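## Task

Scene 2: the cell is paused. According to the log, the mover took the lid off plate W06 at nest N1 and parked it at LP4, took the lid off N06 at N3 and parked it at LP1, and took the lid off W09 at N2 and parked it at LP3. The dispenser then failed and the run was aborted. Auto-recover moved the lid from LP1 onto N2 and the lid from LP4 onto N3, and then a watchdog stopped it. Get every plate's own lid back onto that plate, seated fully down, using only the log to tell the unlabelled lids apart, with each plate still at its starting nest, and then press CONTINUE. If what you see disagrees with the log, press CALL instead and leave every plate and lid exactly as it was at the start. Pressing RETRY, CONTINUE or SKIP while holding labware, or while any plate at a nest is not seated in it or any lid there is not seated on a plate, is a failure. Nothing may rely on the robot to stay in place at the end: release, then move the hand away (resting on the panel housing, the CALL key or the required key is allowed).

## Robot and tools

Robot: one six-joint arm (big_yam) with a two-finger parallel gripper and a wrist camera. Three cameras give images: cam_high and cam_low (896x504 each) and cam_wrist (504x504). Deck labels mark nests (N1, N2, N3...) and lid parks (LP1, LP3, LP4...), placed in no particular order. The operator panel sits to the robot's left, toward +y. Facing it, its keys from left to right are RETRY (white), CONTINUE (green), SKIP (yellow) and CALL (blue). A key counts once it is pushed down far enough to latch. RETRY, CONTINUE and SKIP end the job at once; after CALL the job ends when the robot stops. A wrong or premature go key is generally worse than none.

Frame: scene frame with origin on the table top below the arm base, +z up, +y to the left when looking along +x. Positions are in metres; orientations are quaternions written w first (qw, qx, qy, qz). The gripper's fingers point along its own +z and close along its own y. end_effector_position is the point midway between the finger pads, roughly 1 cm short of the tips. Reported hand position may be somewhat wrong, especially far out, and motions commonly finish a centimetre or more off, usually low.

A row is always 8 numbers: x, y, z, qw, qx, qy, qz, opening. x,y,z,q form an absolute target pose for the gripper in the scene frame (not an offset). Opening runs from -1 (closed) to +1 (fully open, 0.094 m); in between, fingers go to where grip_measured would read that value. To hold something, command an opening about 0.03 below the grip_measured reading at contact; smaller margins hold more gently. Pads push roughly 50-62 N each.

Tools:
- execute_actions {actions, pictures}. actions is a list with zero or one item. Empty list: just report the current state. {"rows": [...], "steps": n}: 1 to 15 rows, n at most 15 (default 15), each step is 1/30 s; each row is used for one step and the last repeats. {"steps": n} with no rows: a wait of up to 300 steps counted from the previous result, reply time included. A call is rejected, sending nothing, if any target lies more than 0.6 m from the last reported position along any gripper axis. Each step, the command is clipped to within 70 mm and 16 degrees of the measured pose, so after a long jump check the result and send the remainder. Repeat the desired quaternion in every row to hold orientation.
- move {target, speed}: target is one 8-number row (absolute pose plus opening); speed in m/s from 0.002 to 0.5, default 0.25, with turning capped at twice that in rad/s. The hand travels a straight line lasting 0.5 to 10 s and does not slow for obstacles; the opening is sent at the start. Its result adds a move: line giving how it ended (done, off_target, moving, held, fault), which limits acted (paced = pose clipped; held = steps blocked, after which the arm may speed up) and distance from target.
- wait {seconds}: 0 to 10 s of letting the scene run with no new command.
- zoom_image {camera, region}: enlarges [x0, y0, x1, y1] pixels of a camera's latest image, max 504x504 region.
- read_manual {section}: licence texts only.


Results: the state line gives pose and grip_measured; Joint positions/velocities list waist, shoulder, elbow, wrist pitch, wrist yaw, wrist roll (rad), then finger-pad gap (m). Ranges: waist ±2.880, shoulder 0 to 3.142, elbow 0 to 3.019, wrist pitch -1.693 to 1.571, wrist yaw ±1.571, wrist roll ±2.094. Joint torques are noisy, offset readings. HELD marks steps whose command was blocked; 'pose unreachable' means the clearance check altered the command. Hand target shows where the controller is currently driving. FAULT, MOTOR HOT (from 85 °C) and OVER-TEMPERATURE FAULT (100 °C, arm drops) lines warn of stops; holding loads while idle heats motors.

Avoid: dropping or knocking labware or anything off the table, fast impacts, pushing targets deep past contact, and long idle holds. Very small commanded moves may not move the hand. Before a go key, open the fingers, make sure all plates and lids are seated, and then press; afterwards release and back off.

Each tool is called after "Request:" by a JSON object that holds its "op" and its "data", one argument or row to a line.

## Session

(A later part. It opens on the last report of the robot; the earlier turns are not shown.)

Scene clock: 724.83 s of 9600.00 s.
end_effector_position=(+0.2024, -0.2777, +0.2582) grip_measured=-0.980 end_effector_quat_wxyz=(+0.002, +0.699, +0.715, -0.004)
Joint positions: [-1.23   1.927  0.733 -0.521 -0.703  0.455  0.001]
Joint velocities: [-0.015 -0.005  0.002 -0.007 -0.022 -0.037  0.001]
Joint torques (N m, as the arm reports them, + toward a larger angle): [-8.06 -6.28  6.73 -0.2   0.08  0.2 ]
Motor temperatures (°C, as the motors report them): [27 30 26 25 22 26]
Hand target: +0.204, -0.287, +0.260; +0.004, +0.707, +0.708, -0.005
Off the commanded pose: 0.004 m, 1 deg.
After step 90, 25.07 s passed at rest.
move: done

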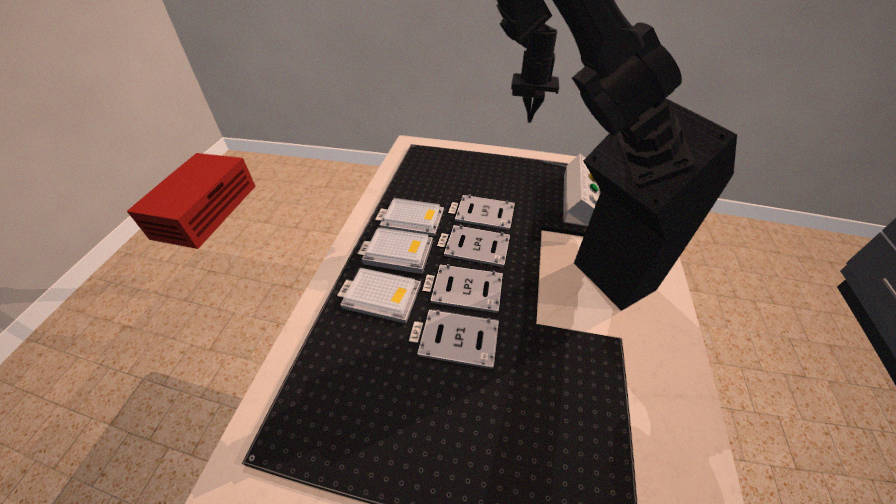

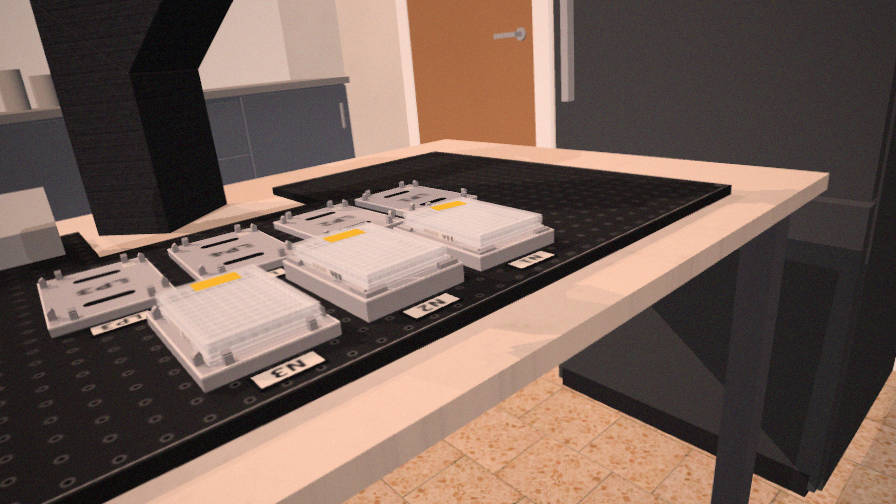

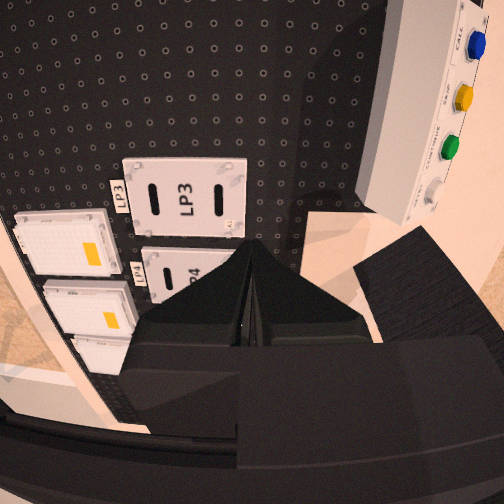

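Request:
{"op": "move", "data": {
  "target": [0.02,-0.28,0.25,0,0.98,0.2,0,-1],
  "speed": 0.2
}}

Scene clock: 741.47 s of 9600.00 s.
end_effector_position=(+0.0218, -0.2799, +0.2530) grip_measured=-0.980 end_effector_quat_wxyz=(-0.002, +0.978, +0.207, -0.003)
Joint positions: [-1.672  2.242  0.681 -0.484 -0.563  1.097  0.001]
Joint velocities: [-0.005  0.005  0.007 -0.002 -0.022 -0.022 -0.   ]
Joint torques (N m, as the arm reports them, + toward a larger angle): [-6.59 -6.56  4.97  0.69  0.15  0.19]
Motor temperatures (°C, as the motors report them): [27 30 27 25 22 26]
Hand target: +0.018, -0.285, +0.251; +0.002, +0.980, +0.199, -0.003
Off the commanded pose: 0.004 m, 1 deg.
After step 90, 10.23 s passed at rest.
move: done

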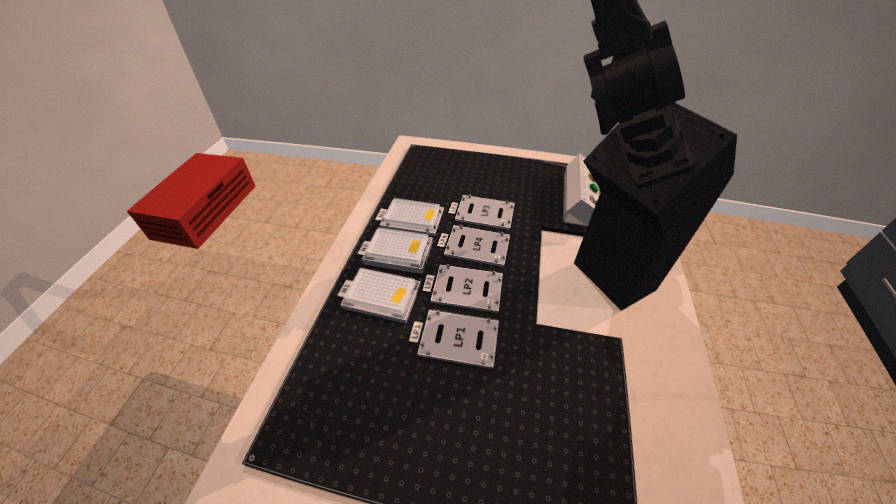

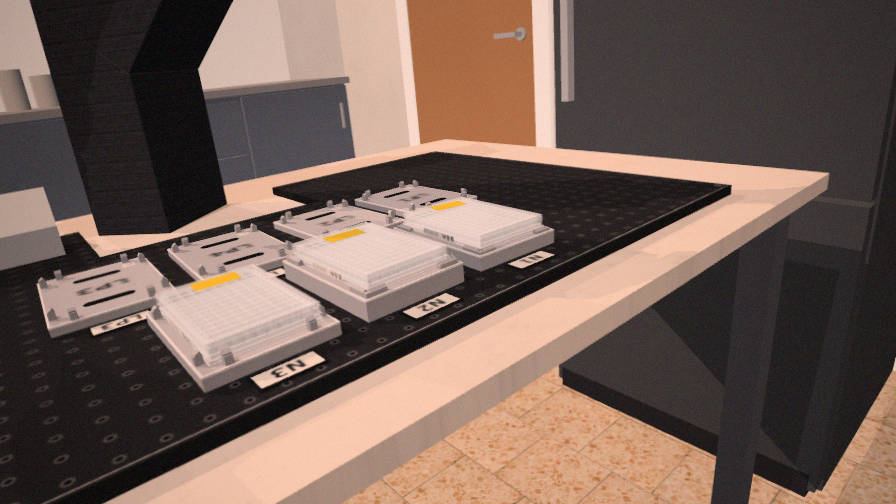

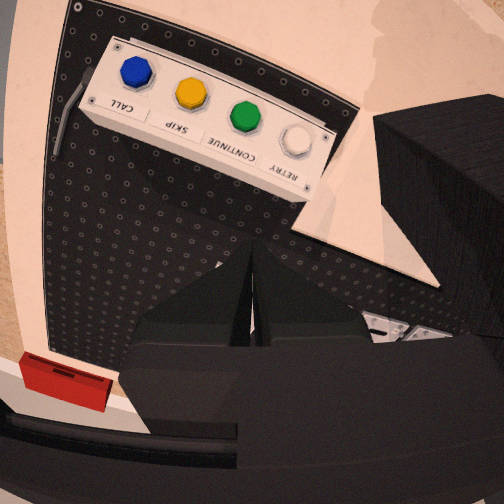

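Request:
{"op": "move", "data": {
  "target": [-0.06,-0.295,0.18,0,0.966,0,0.259,-1],
  "speed": 0.12
}}

Scene clock: 749.33 s of 9600.00 s.
end_effector_position=(-0.0594, -0.2942, +0.1851) grip_measured=-0.980 end_effector_quat_wxyz=(-0.003, +0.968, -0.002, +0.251)
Joint positions: [-2.05   2.801  0.972 -0.676 -0.815  0.988  0.001]
Joint velocities: [-0.015  0.005 -0.007 -0.002  0.051 -0.037 -0.002]
Joint torques (N m, as the arm reports them, + toward a larger angle): [ -4.84 -11.45   5.21  -0.65  -0.34  -0.11]
Motor temperatures (°C, as the motors report them): [27 30 27 25 22 26]
Hand target: -0.063, -0.297, +0.182; -0.002, +0.967, -0.002, +0.256
Off the commanded pose: 0.005 m, 1 deg.
After step 90, 1.73 s passed at rest.
move: done

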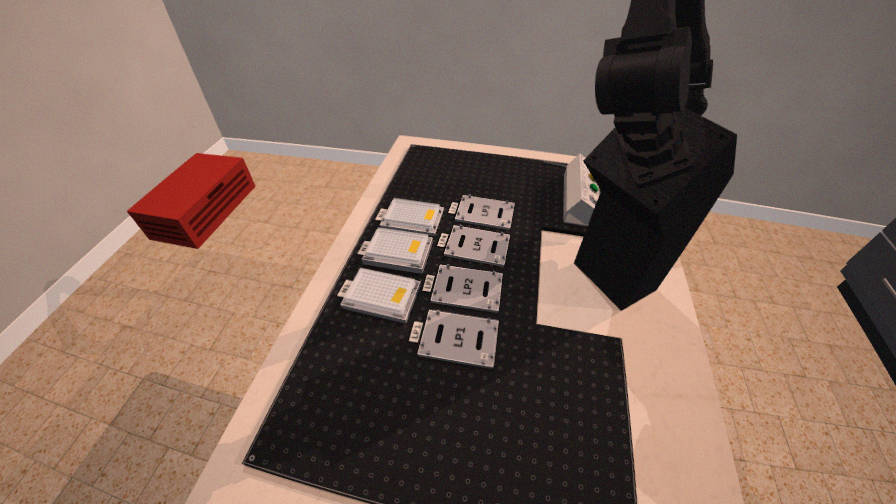

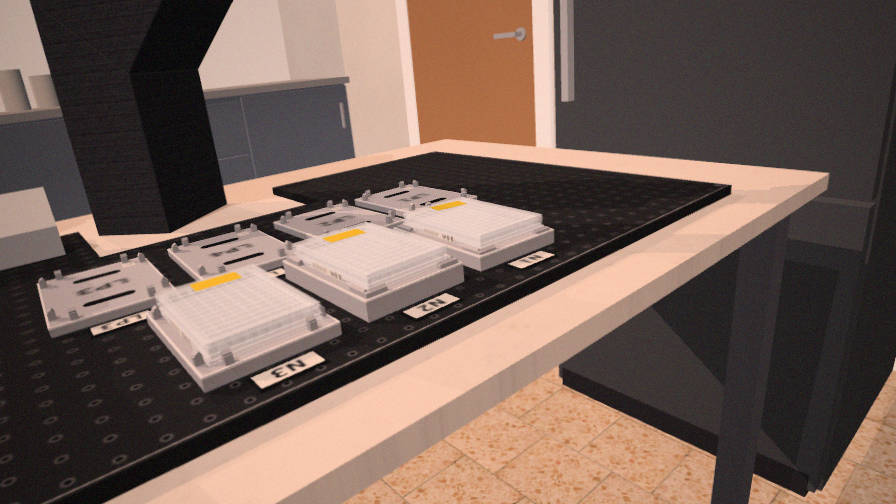

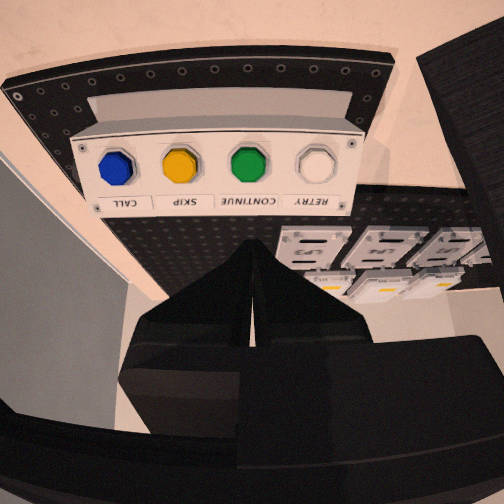

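Request:
{"op": "move", "data": {
  "target": [-0.034,-0.297,0.128,0,0.966,0,0.259,-1],
  "speed": 0.06
}}

Scene clock: 768.53 s of 9600.00 s.
end_effector_position=(-0.0335, -0.3067, +0.1364) grip_measured=-0.980 end_effector_quat_wxyz=(+0.010, +0.966, +0.010, +0.260)
Joint positions: [-1.866  2.88   0.965 -0.421 -0.979  1.166  0.001]
Joint velocities: [-0.005  0.005  0.002  0.017 -0.037  0.095 -0.   ]
Joint torques (N m, as the arm reports them, + toward a larger angle): [ -4.78 -10.53   1.06   0.55  -0.4    0.13]
Motor temperatures (°C, as the motors report them): [27 30 27 25 23 26]
Hand target: -0.033, -0.297, +0.128; -0.001, +0.966, +0.001, +0.260
Off the commanded pose: 0.013 m, 2 deg.
After step 90, 14.77 s passed at rest.
move: off_target

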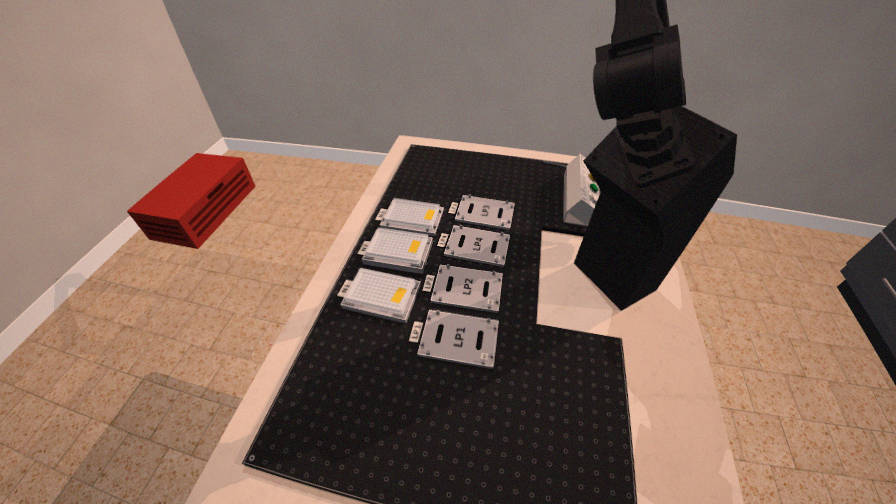

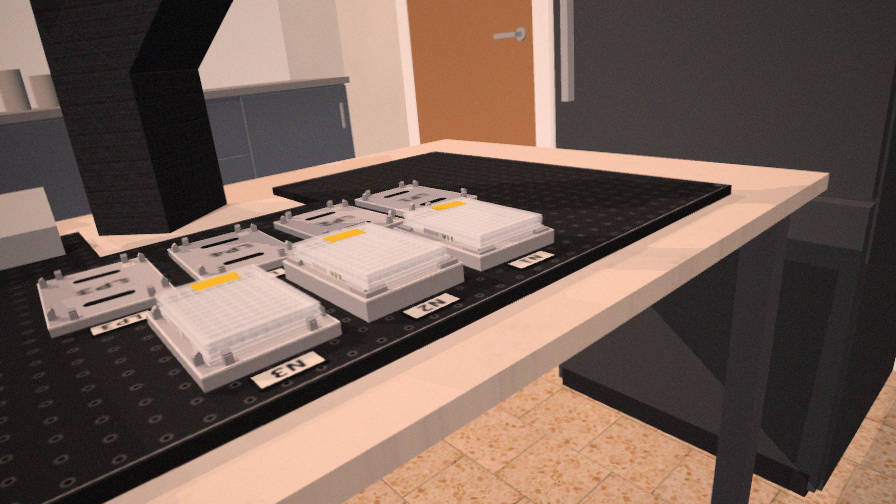

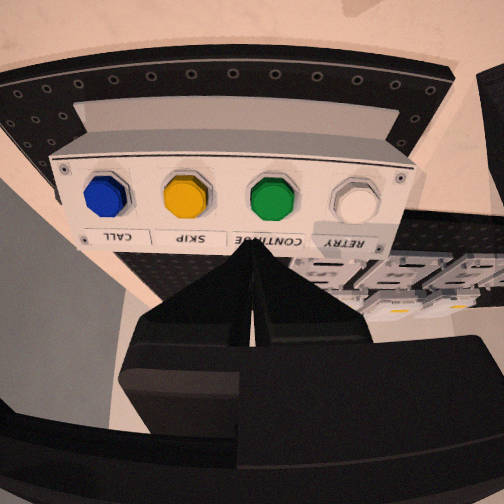

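Request:
{"op": "move", "data": {
  "target": [-0.019,-0.286,0.102,0,0.966,0,0.259,-1],
  "speed": 0.04
}}

Scene clock: 779.30 s of 9600.00 s.
end_effector_position=(-0.0182, -0.2963, +0.1099) grip_measured=-0.980 end_effector_quat_wxyz=(+0.011, +0.965, +0.010, +0.261)
Joint positions: [-1.754  2.914  0.917 -0.199 -1.053  1.329  0.001]
Joint velocities: [-0.005 -0.005 -0.002  0.022 -0.066  0.007  0.001]
Joint torques (N m, as the arm reports them, + toward a larger angle): [-4.21 -9.78 -0.16  0.74 -0.47  0.19]
Motor temperatures (°C, as the motors report them): [27 30 26 25 23 26]
Hand target: -0.019, -0.286, +0.102; -0.001, +0.966, +0.000, +0.260
Off the commanded pose: 0.013 m, 2 deg.
After step 90, 6.40 s passed at rest.
move: off_target

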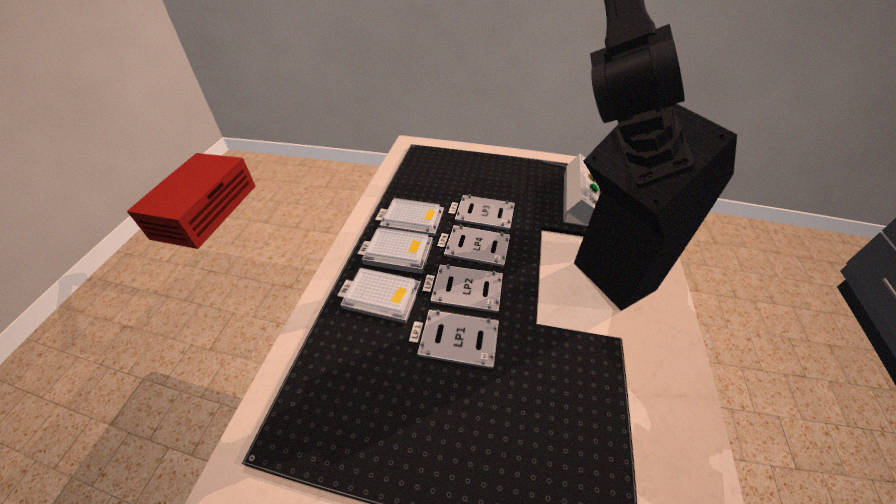

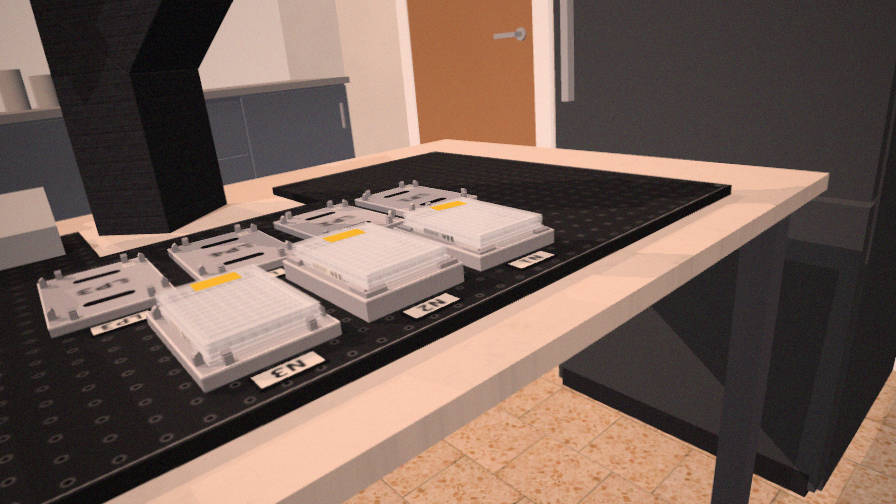

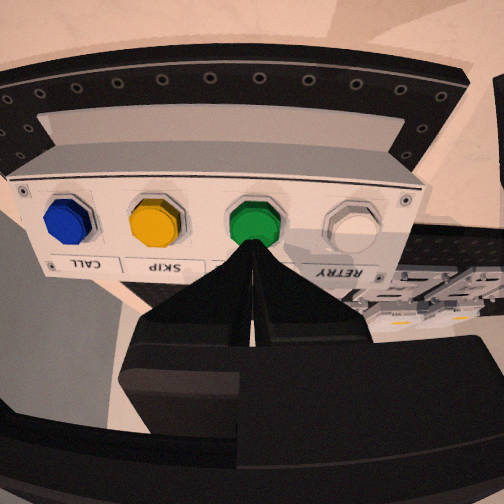

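Request:
{"op": "move", "data": {
  "target": [-0.0115,-0.285,0.089,0,0.966,0,0.259,-1],
  "speed": 0.02
}}

Scene clock: 787.43 s of 9600.00 s.
end_effector_position=(-0.0102, -0.2959, +0.0972) grip_measured=-0.980 end_effector_quat_wxyz=(+0.011, +0.965, +0.009, +0.261)
Joint positions: [-1.688  2.931  0.901 -0.062 -1.089  1.45   0.001]
Joint velocities: [-0.005  0.005 -0.012  0.012 -0.007  0.066 -0.001]
Joint torques (N m, as the arm reports them, + toward a larger angle): [-4.98 -9.17 -0.51  0.61 -0.43  0.15]
Motor temperatures (°C, as the motors report them): [27 30 26 25 23 26]
Hand target: -0.012, -0.285, +0.089; -0.001, +0.966, +0.000, +0.259
Off the commanded pose: 0.014 m, 2 deg.
After step 90, 3.63 s passed at rest.
move: off_target

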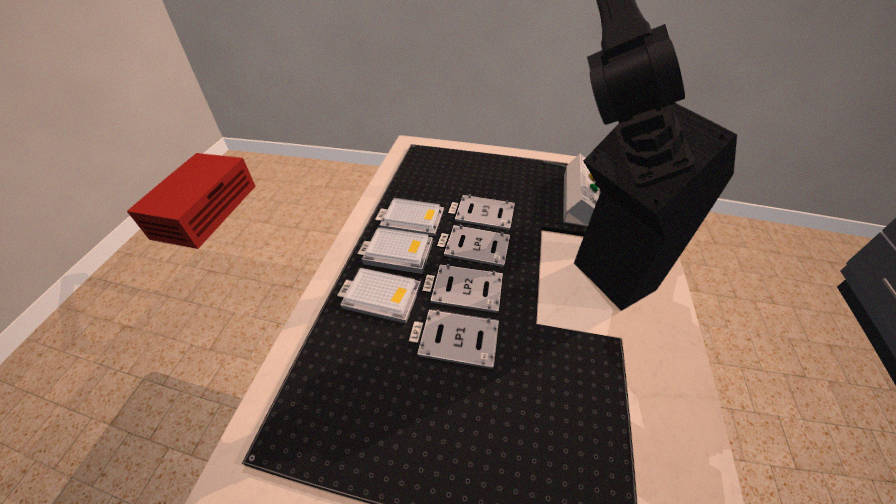

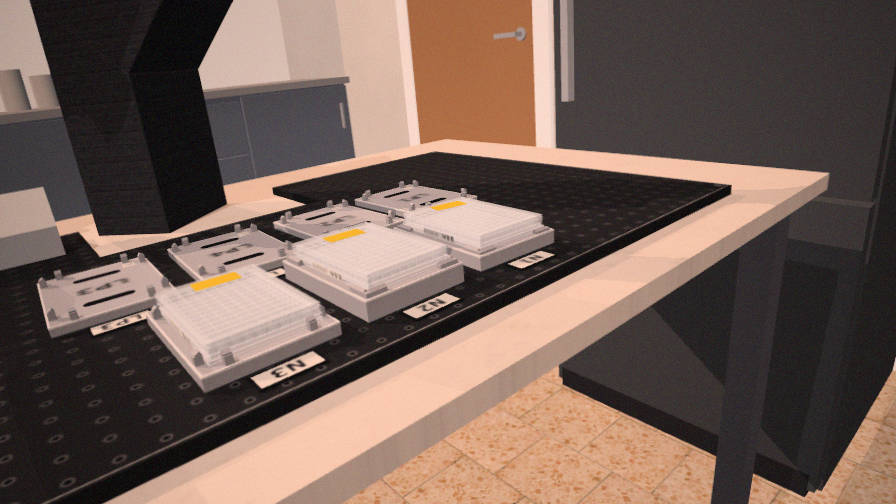

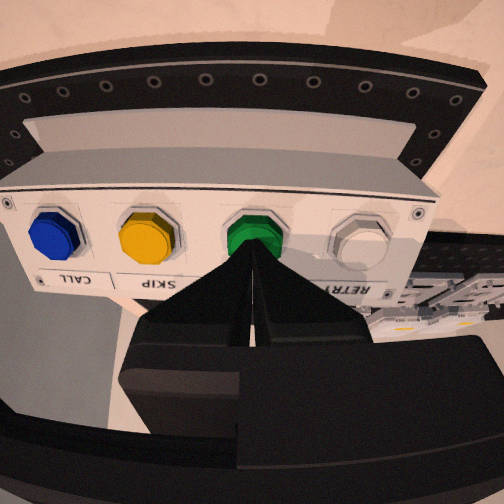

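Request:
{"op": "execute_actions", "data": {
  "actions": [
    {"rows": [[-0.0112,-0.2845,0.0884,0,0.966,0,0.259,-1],[-0.0109,-0.2845,0.0878,0,0.966,0,0.259,-1],[-0.0106,-0.2845,0.0872,0,0.966,0,0.259,-1],[-0.0103,-0.2845,0.0866,0,0.966,0,0.259,-1],[-0.010,-0.2845,0.086,0,0.966,0,0.259,-1],[-0.0097,-0.2845,0.0854,0,0.966,0,0.259,-1],[-0.0094,-0.2845,0.0848,0,0.966,0,0.259,-1],[-0.0091,-0.2845,0.0842,0,0.966,0,0.259,-1],[-0.0088,-0.2845,0.0836,0,0.966,0,0.259,-1],[-0.0085,-0.2845,0.083,0,0.966,0,0.259,-1],[-0.0082,-0.2845,0.0824,0,0.966,0,0.259,-1],[-0.0079,-0.2845,0.0818,0,0.966,0,0.259,-1],[-0.0076,-0.2845,0.0812,0,0.966,0,0.259,-1],[-0.0073,-0.2845,0.0806,0,0.966,0,0.259,-1],[-0.007,-0.2845,0.080,0,0.966,0,0.259,-1]], "steps": 15}
  ],
  "pictures": false
}}

Request:
{"op": "execute_actions", "data": {
  "actions": [
    {"steps": 12}
  ]
}}

Scene clock: 804.07 s of 9600.00 s.
end_effector_position=(-0.0074, -0.2986, +0.0929) grip_measured=-0.980 end_effector_quat_wxyz=(+0.017, +0.965, +0.010, +0.261)
Joint positions: [-1.665  2.937  0.894  0.014 -1.102  1.509  0.001]
Joint velocities: [ 0.015  0.005 -0.017  0.154 -0.022  0.081  0.   ]
Joint torques (N m, as the arm reports them, + toward a larger angle): [-4.41 -8.02 -0.26  0.77 -0.69  0.13]
Motor temperatures (°C, as the motors report them): [26 30 26 25 23 26]
Hand target: -0.008, -0.284, +0.081; -0.001, +0.966, +0.001, +0.259
Off the commanded pose: 0.019 m, 2 deg.
Steps of this call (steps 1 to 90: nothing new was sent; then 13.13 s passed at rest; steps 91 to 105: all 15 steps of this action). Readings (end_effector_position):
91: (-0.0102, -0.2963, +0.0972)
92: (-0.0101, -0.2966, +0.0972)
94: (-0.0099, -0.2974, +0.0969)
98: (-0.0087, -0.2984, +0.0951)
105: the state above

Scene clock: 804.47 s of 9600.00 s.
end_effector_position=(-0.0071, -0.2985, +0.0923) grip_measured=-0.980 end_effector_quat_wxyz=(+0.016, +0.965, +0.004, +0.261)
Joint positions: [-1.662  2.938  0.892  0.024 -1.103  1.528  0.001]
Joint velocities: [ 0.005 -0.005 -0.007 -0.002  0.037 -0.007  0.   ]
Joint torques (N m, as the arm reports them, + toward a larger angle): [-4.   -8.86 -0.48  0.79 -0.61  0.15]
Motor temperatures (°C, as the motors report them): [26 30 26 25 23 26]
Hand target: -0.008, -0.284, +0.081; -0.001, +0.966, +0.000, +0.259
Off the commanded pose: 0.019 m, 2 deg.
Steps of this call (steps 1 to 12: nothing new was sent). Readings (end_effector_position):
1: (-0.0072, -0.2985, +0.0927)
2: (-0.0071, -0.2987, +0.0925)
4: (-0.0071, -0.2986, +0.0923)
8: (-0.0071, -0.2985, +0.0923)
12: the state above

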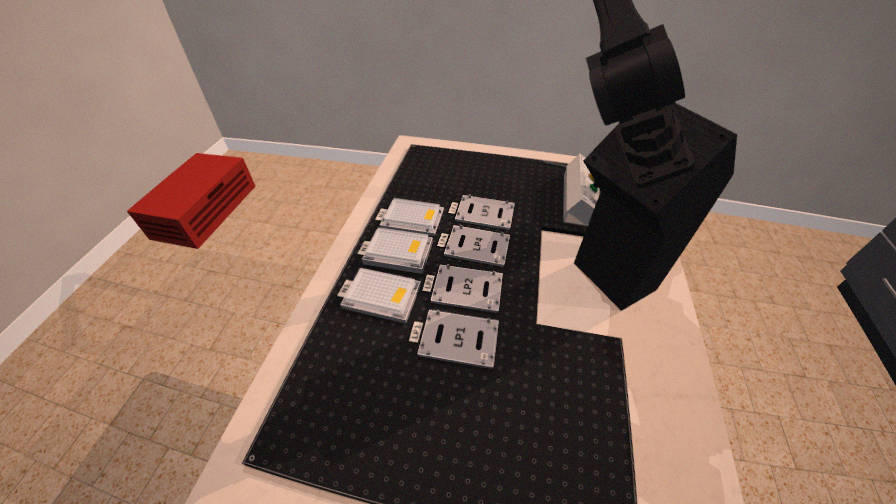

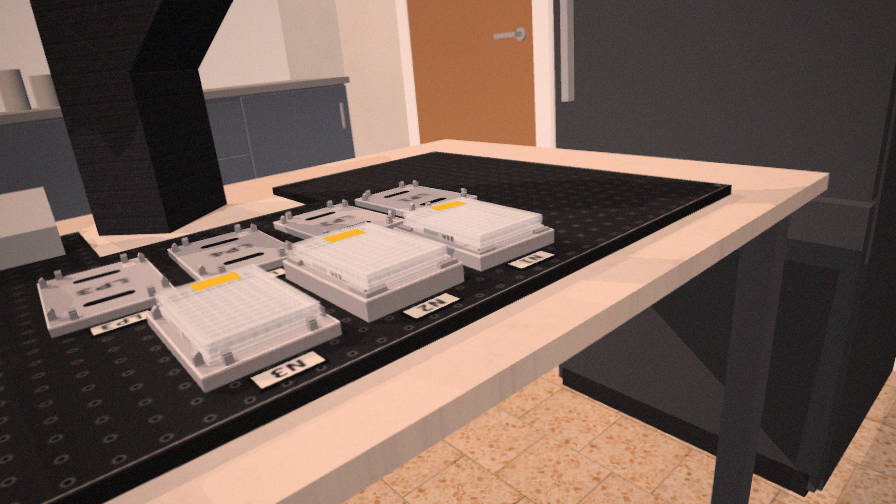

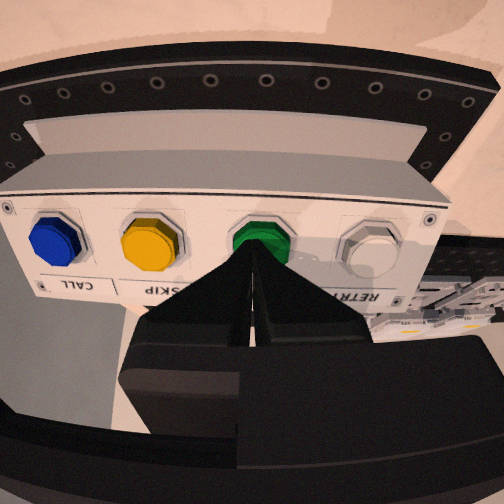

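In contact and pressing. Push a bit further.

Request:
{"op": "execute_actions", "data": {
  "actions": [
    {"rows": [[-0.0067,-0.284,0.0794,0,0.966,0,0.259,-1],[-0.0064,-0.2835,0.0788,0,0.966,0,0.259,-1],[-0.0061,-0.283,0.0782,0,0.966,0,0.259,-1],[-0.0058,-0.2825,0.0776,0,0.966,0,0.259,-1],[-0.0055,-0.282,0.077,0,0.966,0,0.259,-1],[-0.0052,-0.282,0.0764,0,0.966,0,0.259,-1],[-0.0049,-0.282,0.0758,0,0.966,0,0.259,-1],[-0.0046,-0.282,0.0752,0,0.966,0,0.259,-1],[-0.0043,-0.282,0.0746,0,0.966,0,0.259,-1],[-0.004,-0.282,0.074,0,0.966,0,0.259,-1]], "steps": 15}
  ]
}}

Scene clock: 816.03 s of 9600.00 s.
end_effector_position=(-0.0052, -0.2979, +0.0905) grip_measured=-0.980 end_effector_quat_wxyz=(+0.019, +0.965, +0.005, +0.263)
Joint positions: [-1.651  2.942  0.884  0.069 -1.112  1.56   0.001]
Joint velocities: [-0.005 -0.005 -0.002  0.012 -0.007 -0.051 -0.001]
Joint torques (N m, as the arm reports them, + toward a larger angle): no reading
Motor temperatures (°C, as the motors report them): [26 30 26 25 23 26]
The task's run ended inside this call: 9 steps that you had sent did not run.
Steps of this call (steps 1 to 90: nothing new was sent; then 8.37 s passed at rest; steps 91 to 96: the first 6 steps of this action). Readings (end_effector_position):
91: (-0.0070, -0.2986, +0.0923)
92: (-0.0069, -0.2987, +0.0923)
94: (-0.0067, -0.2984, +0.0918)
96: (-0.0057, -0.2984, +0.0912)
The task's run has ended: the event that ends the task has happened.

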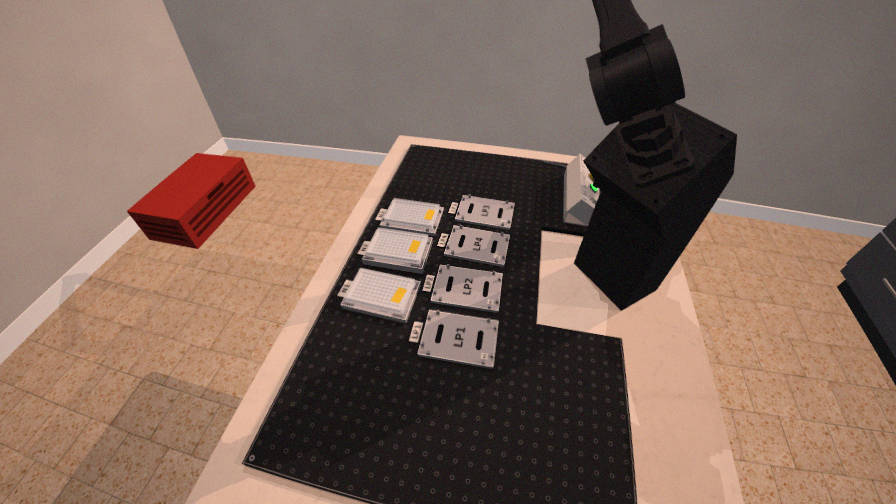

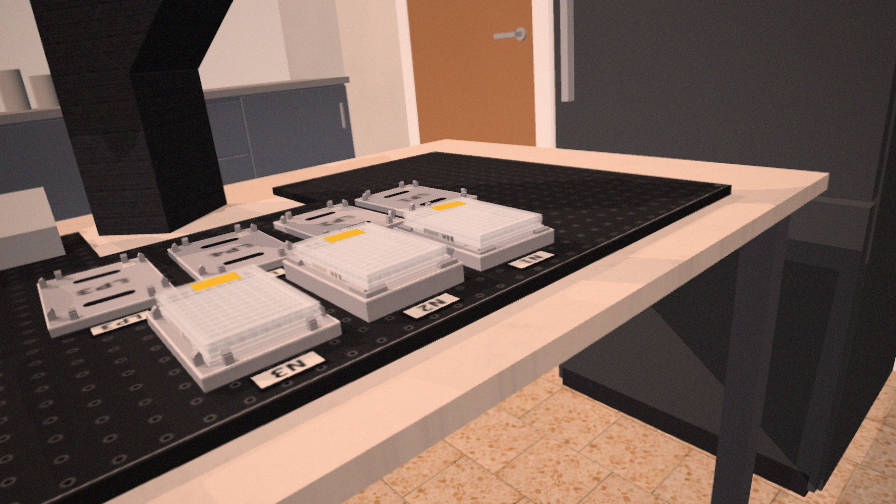

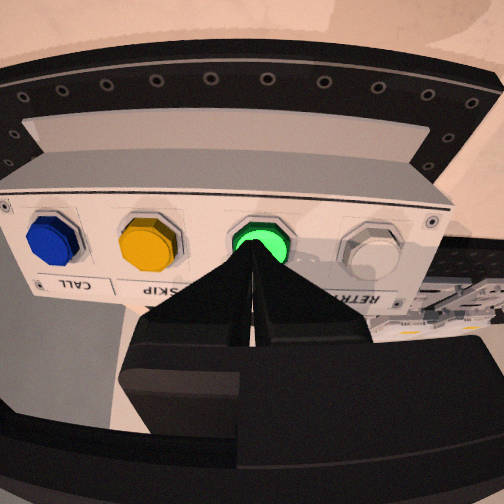

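Request:
{"op": "finished_scene", "data": {
  "scene": 2
}}

The scene is finished: the task was done.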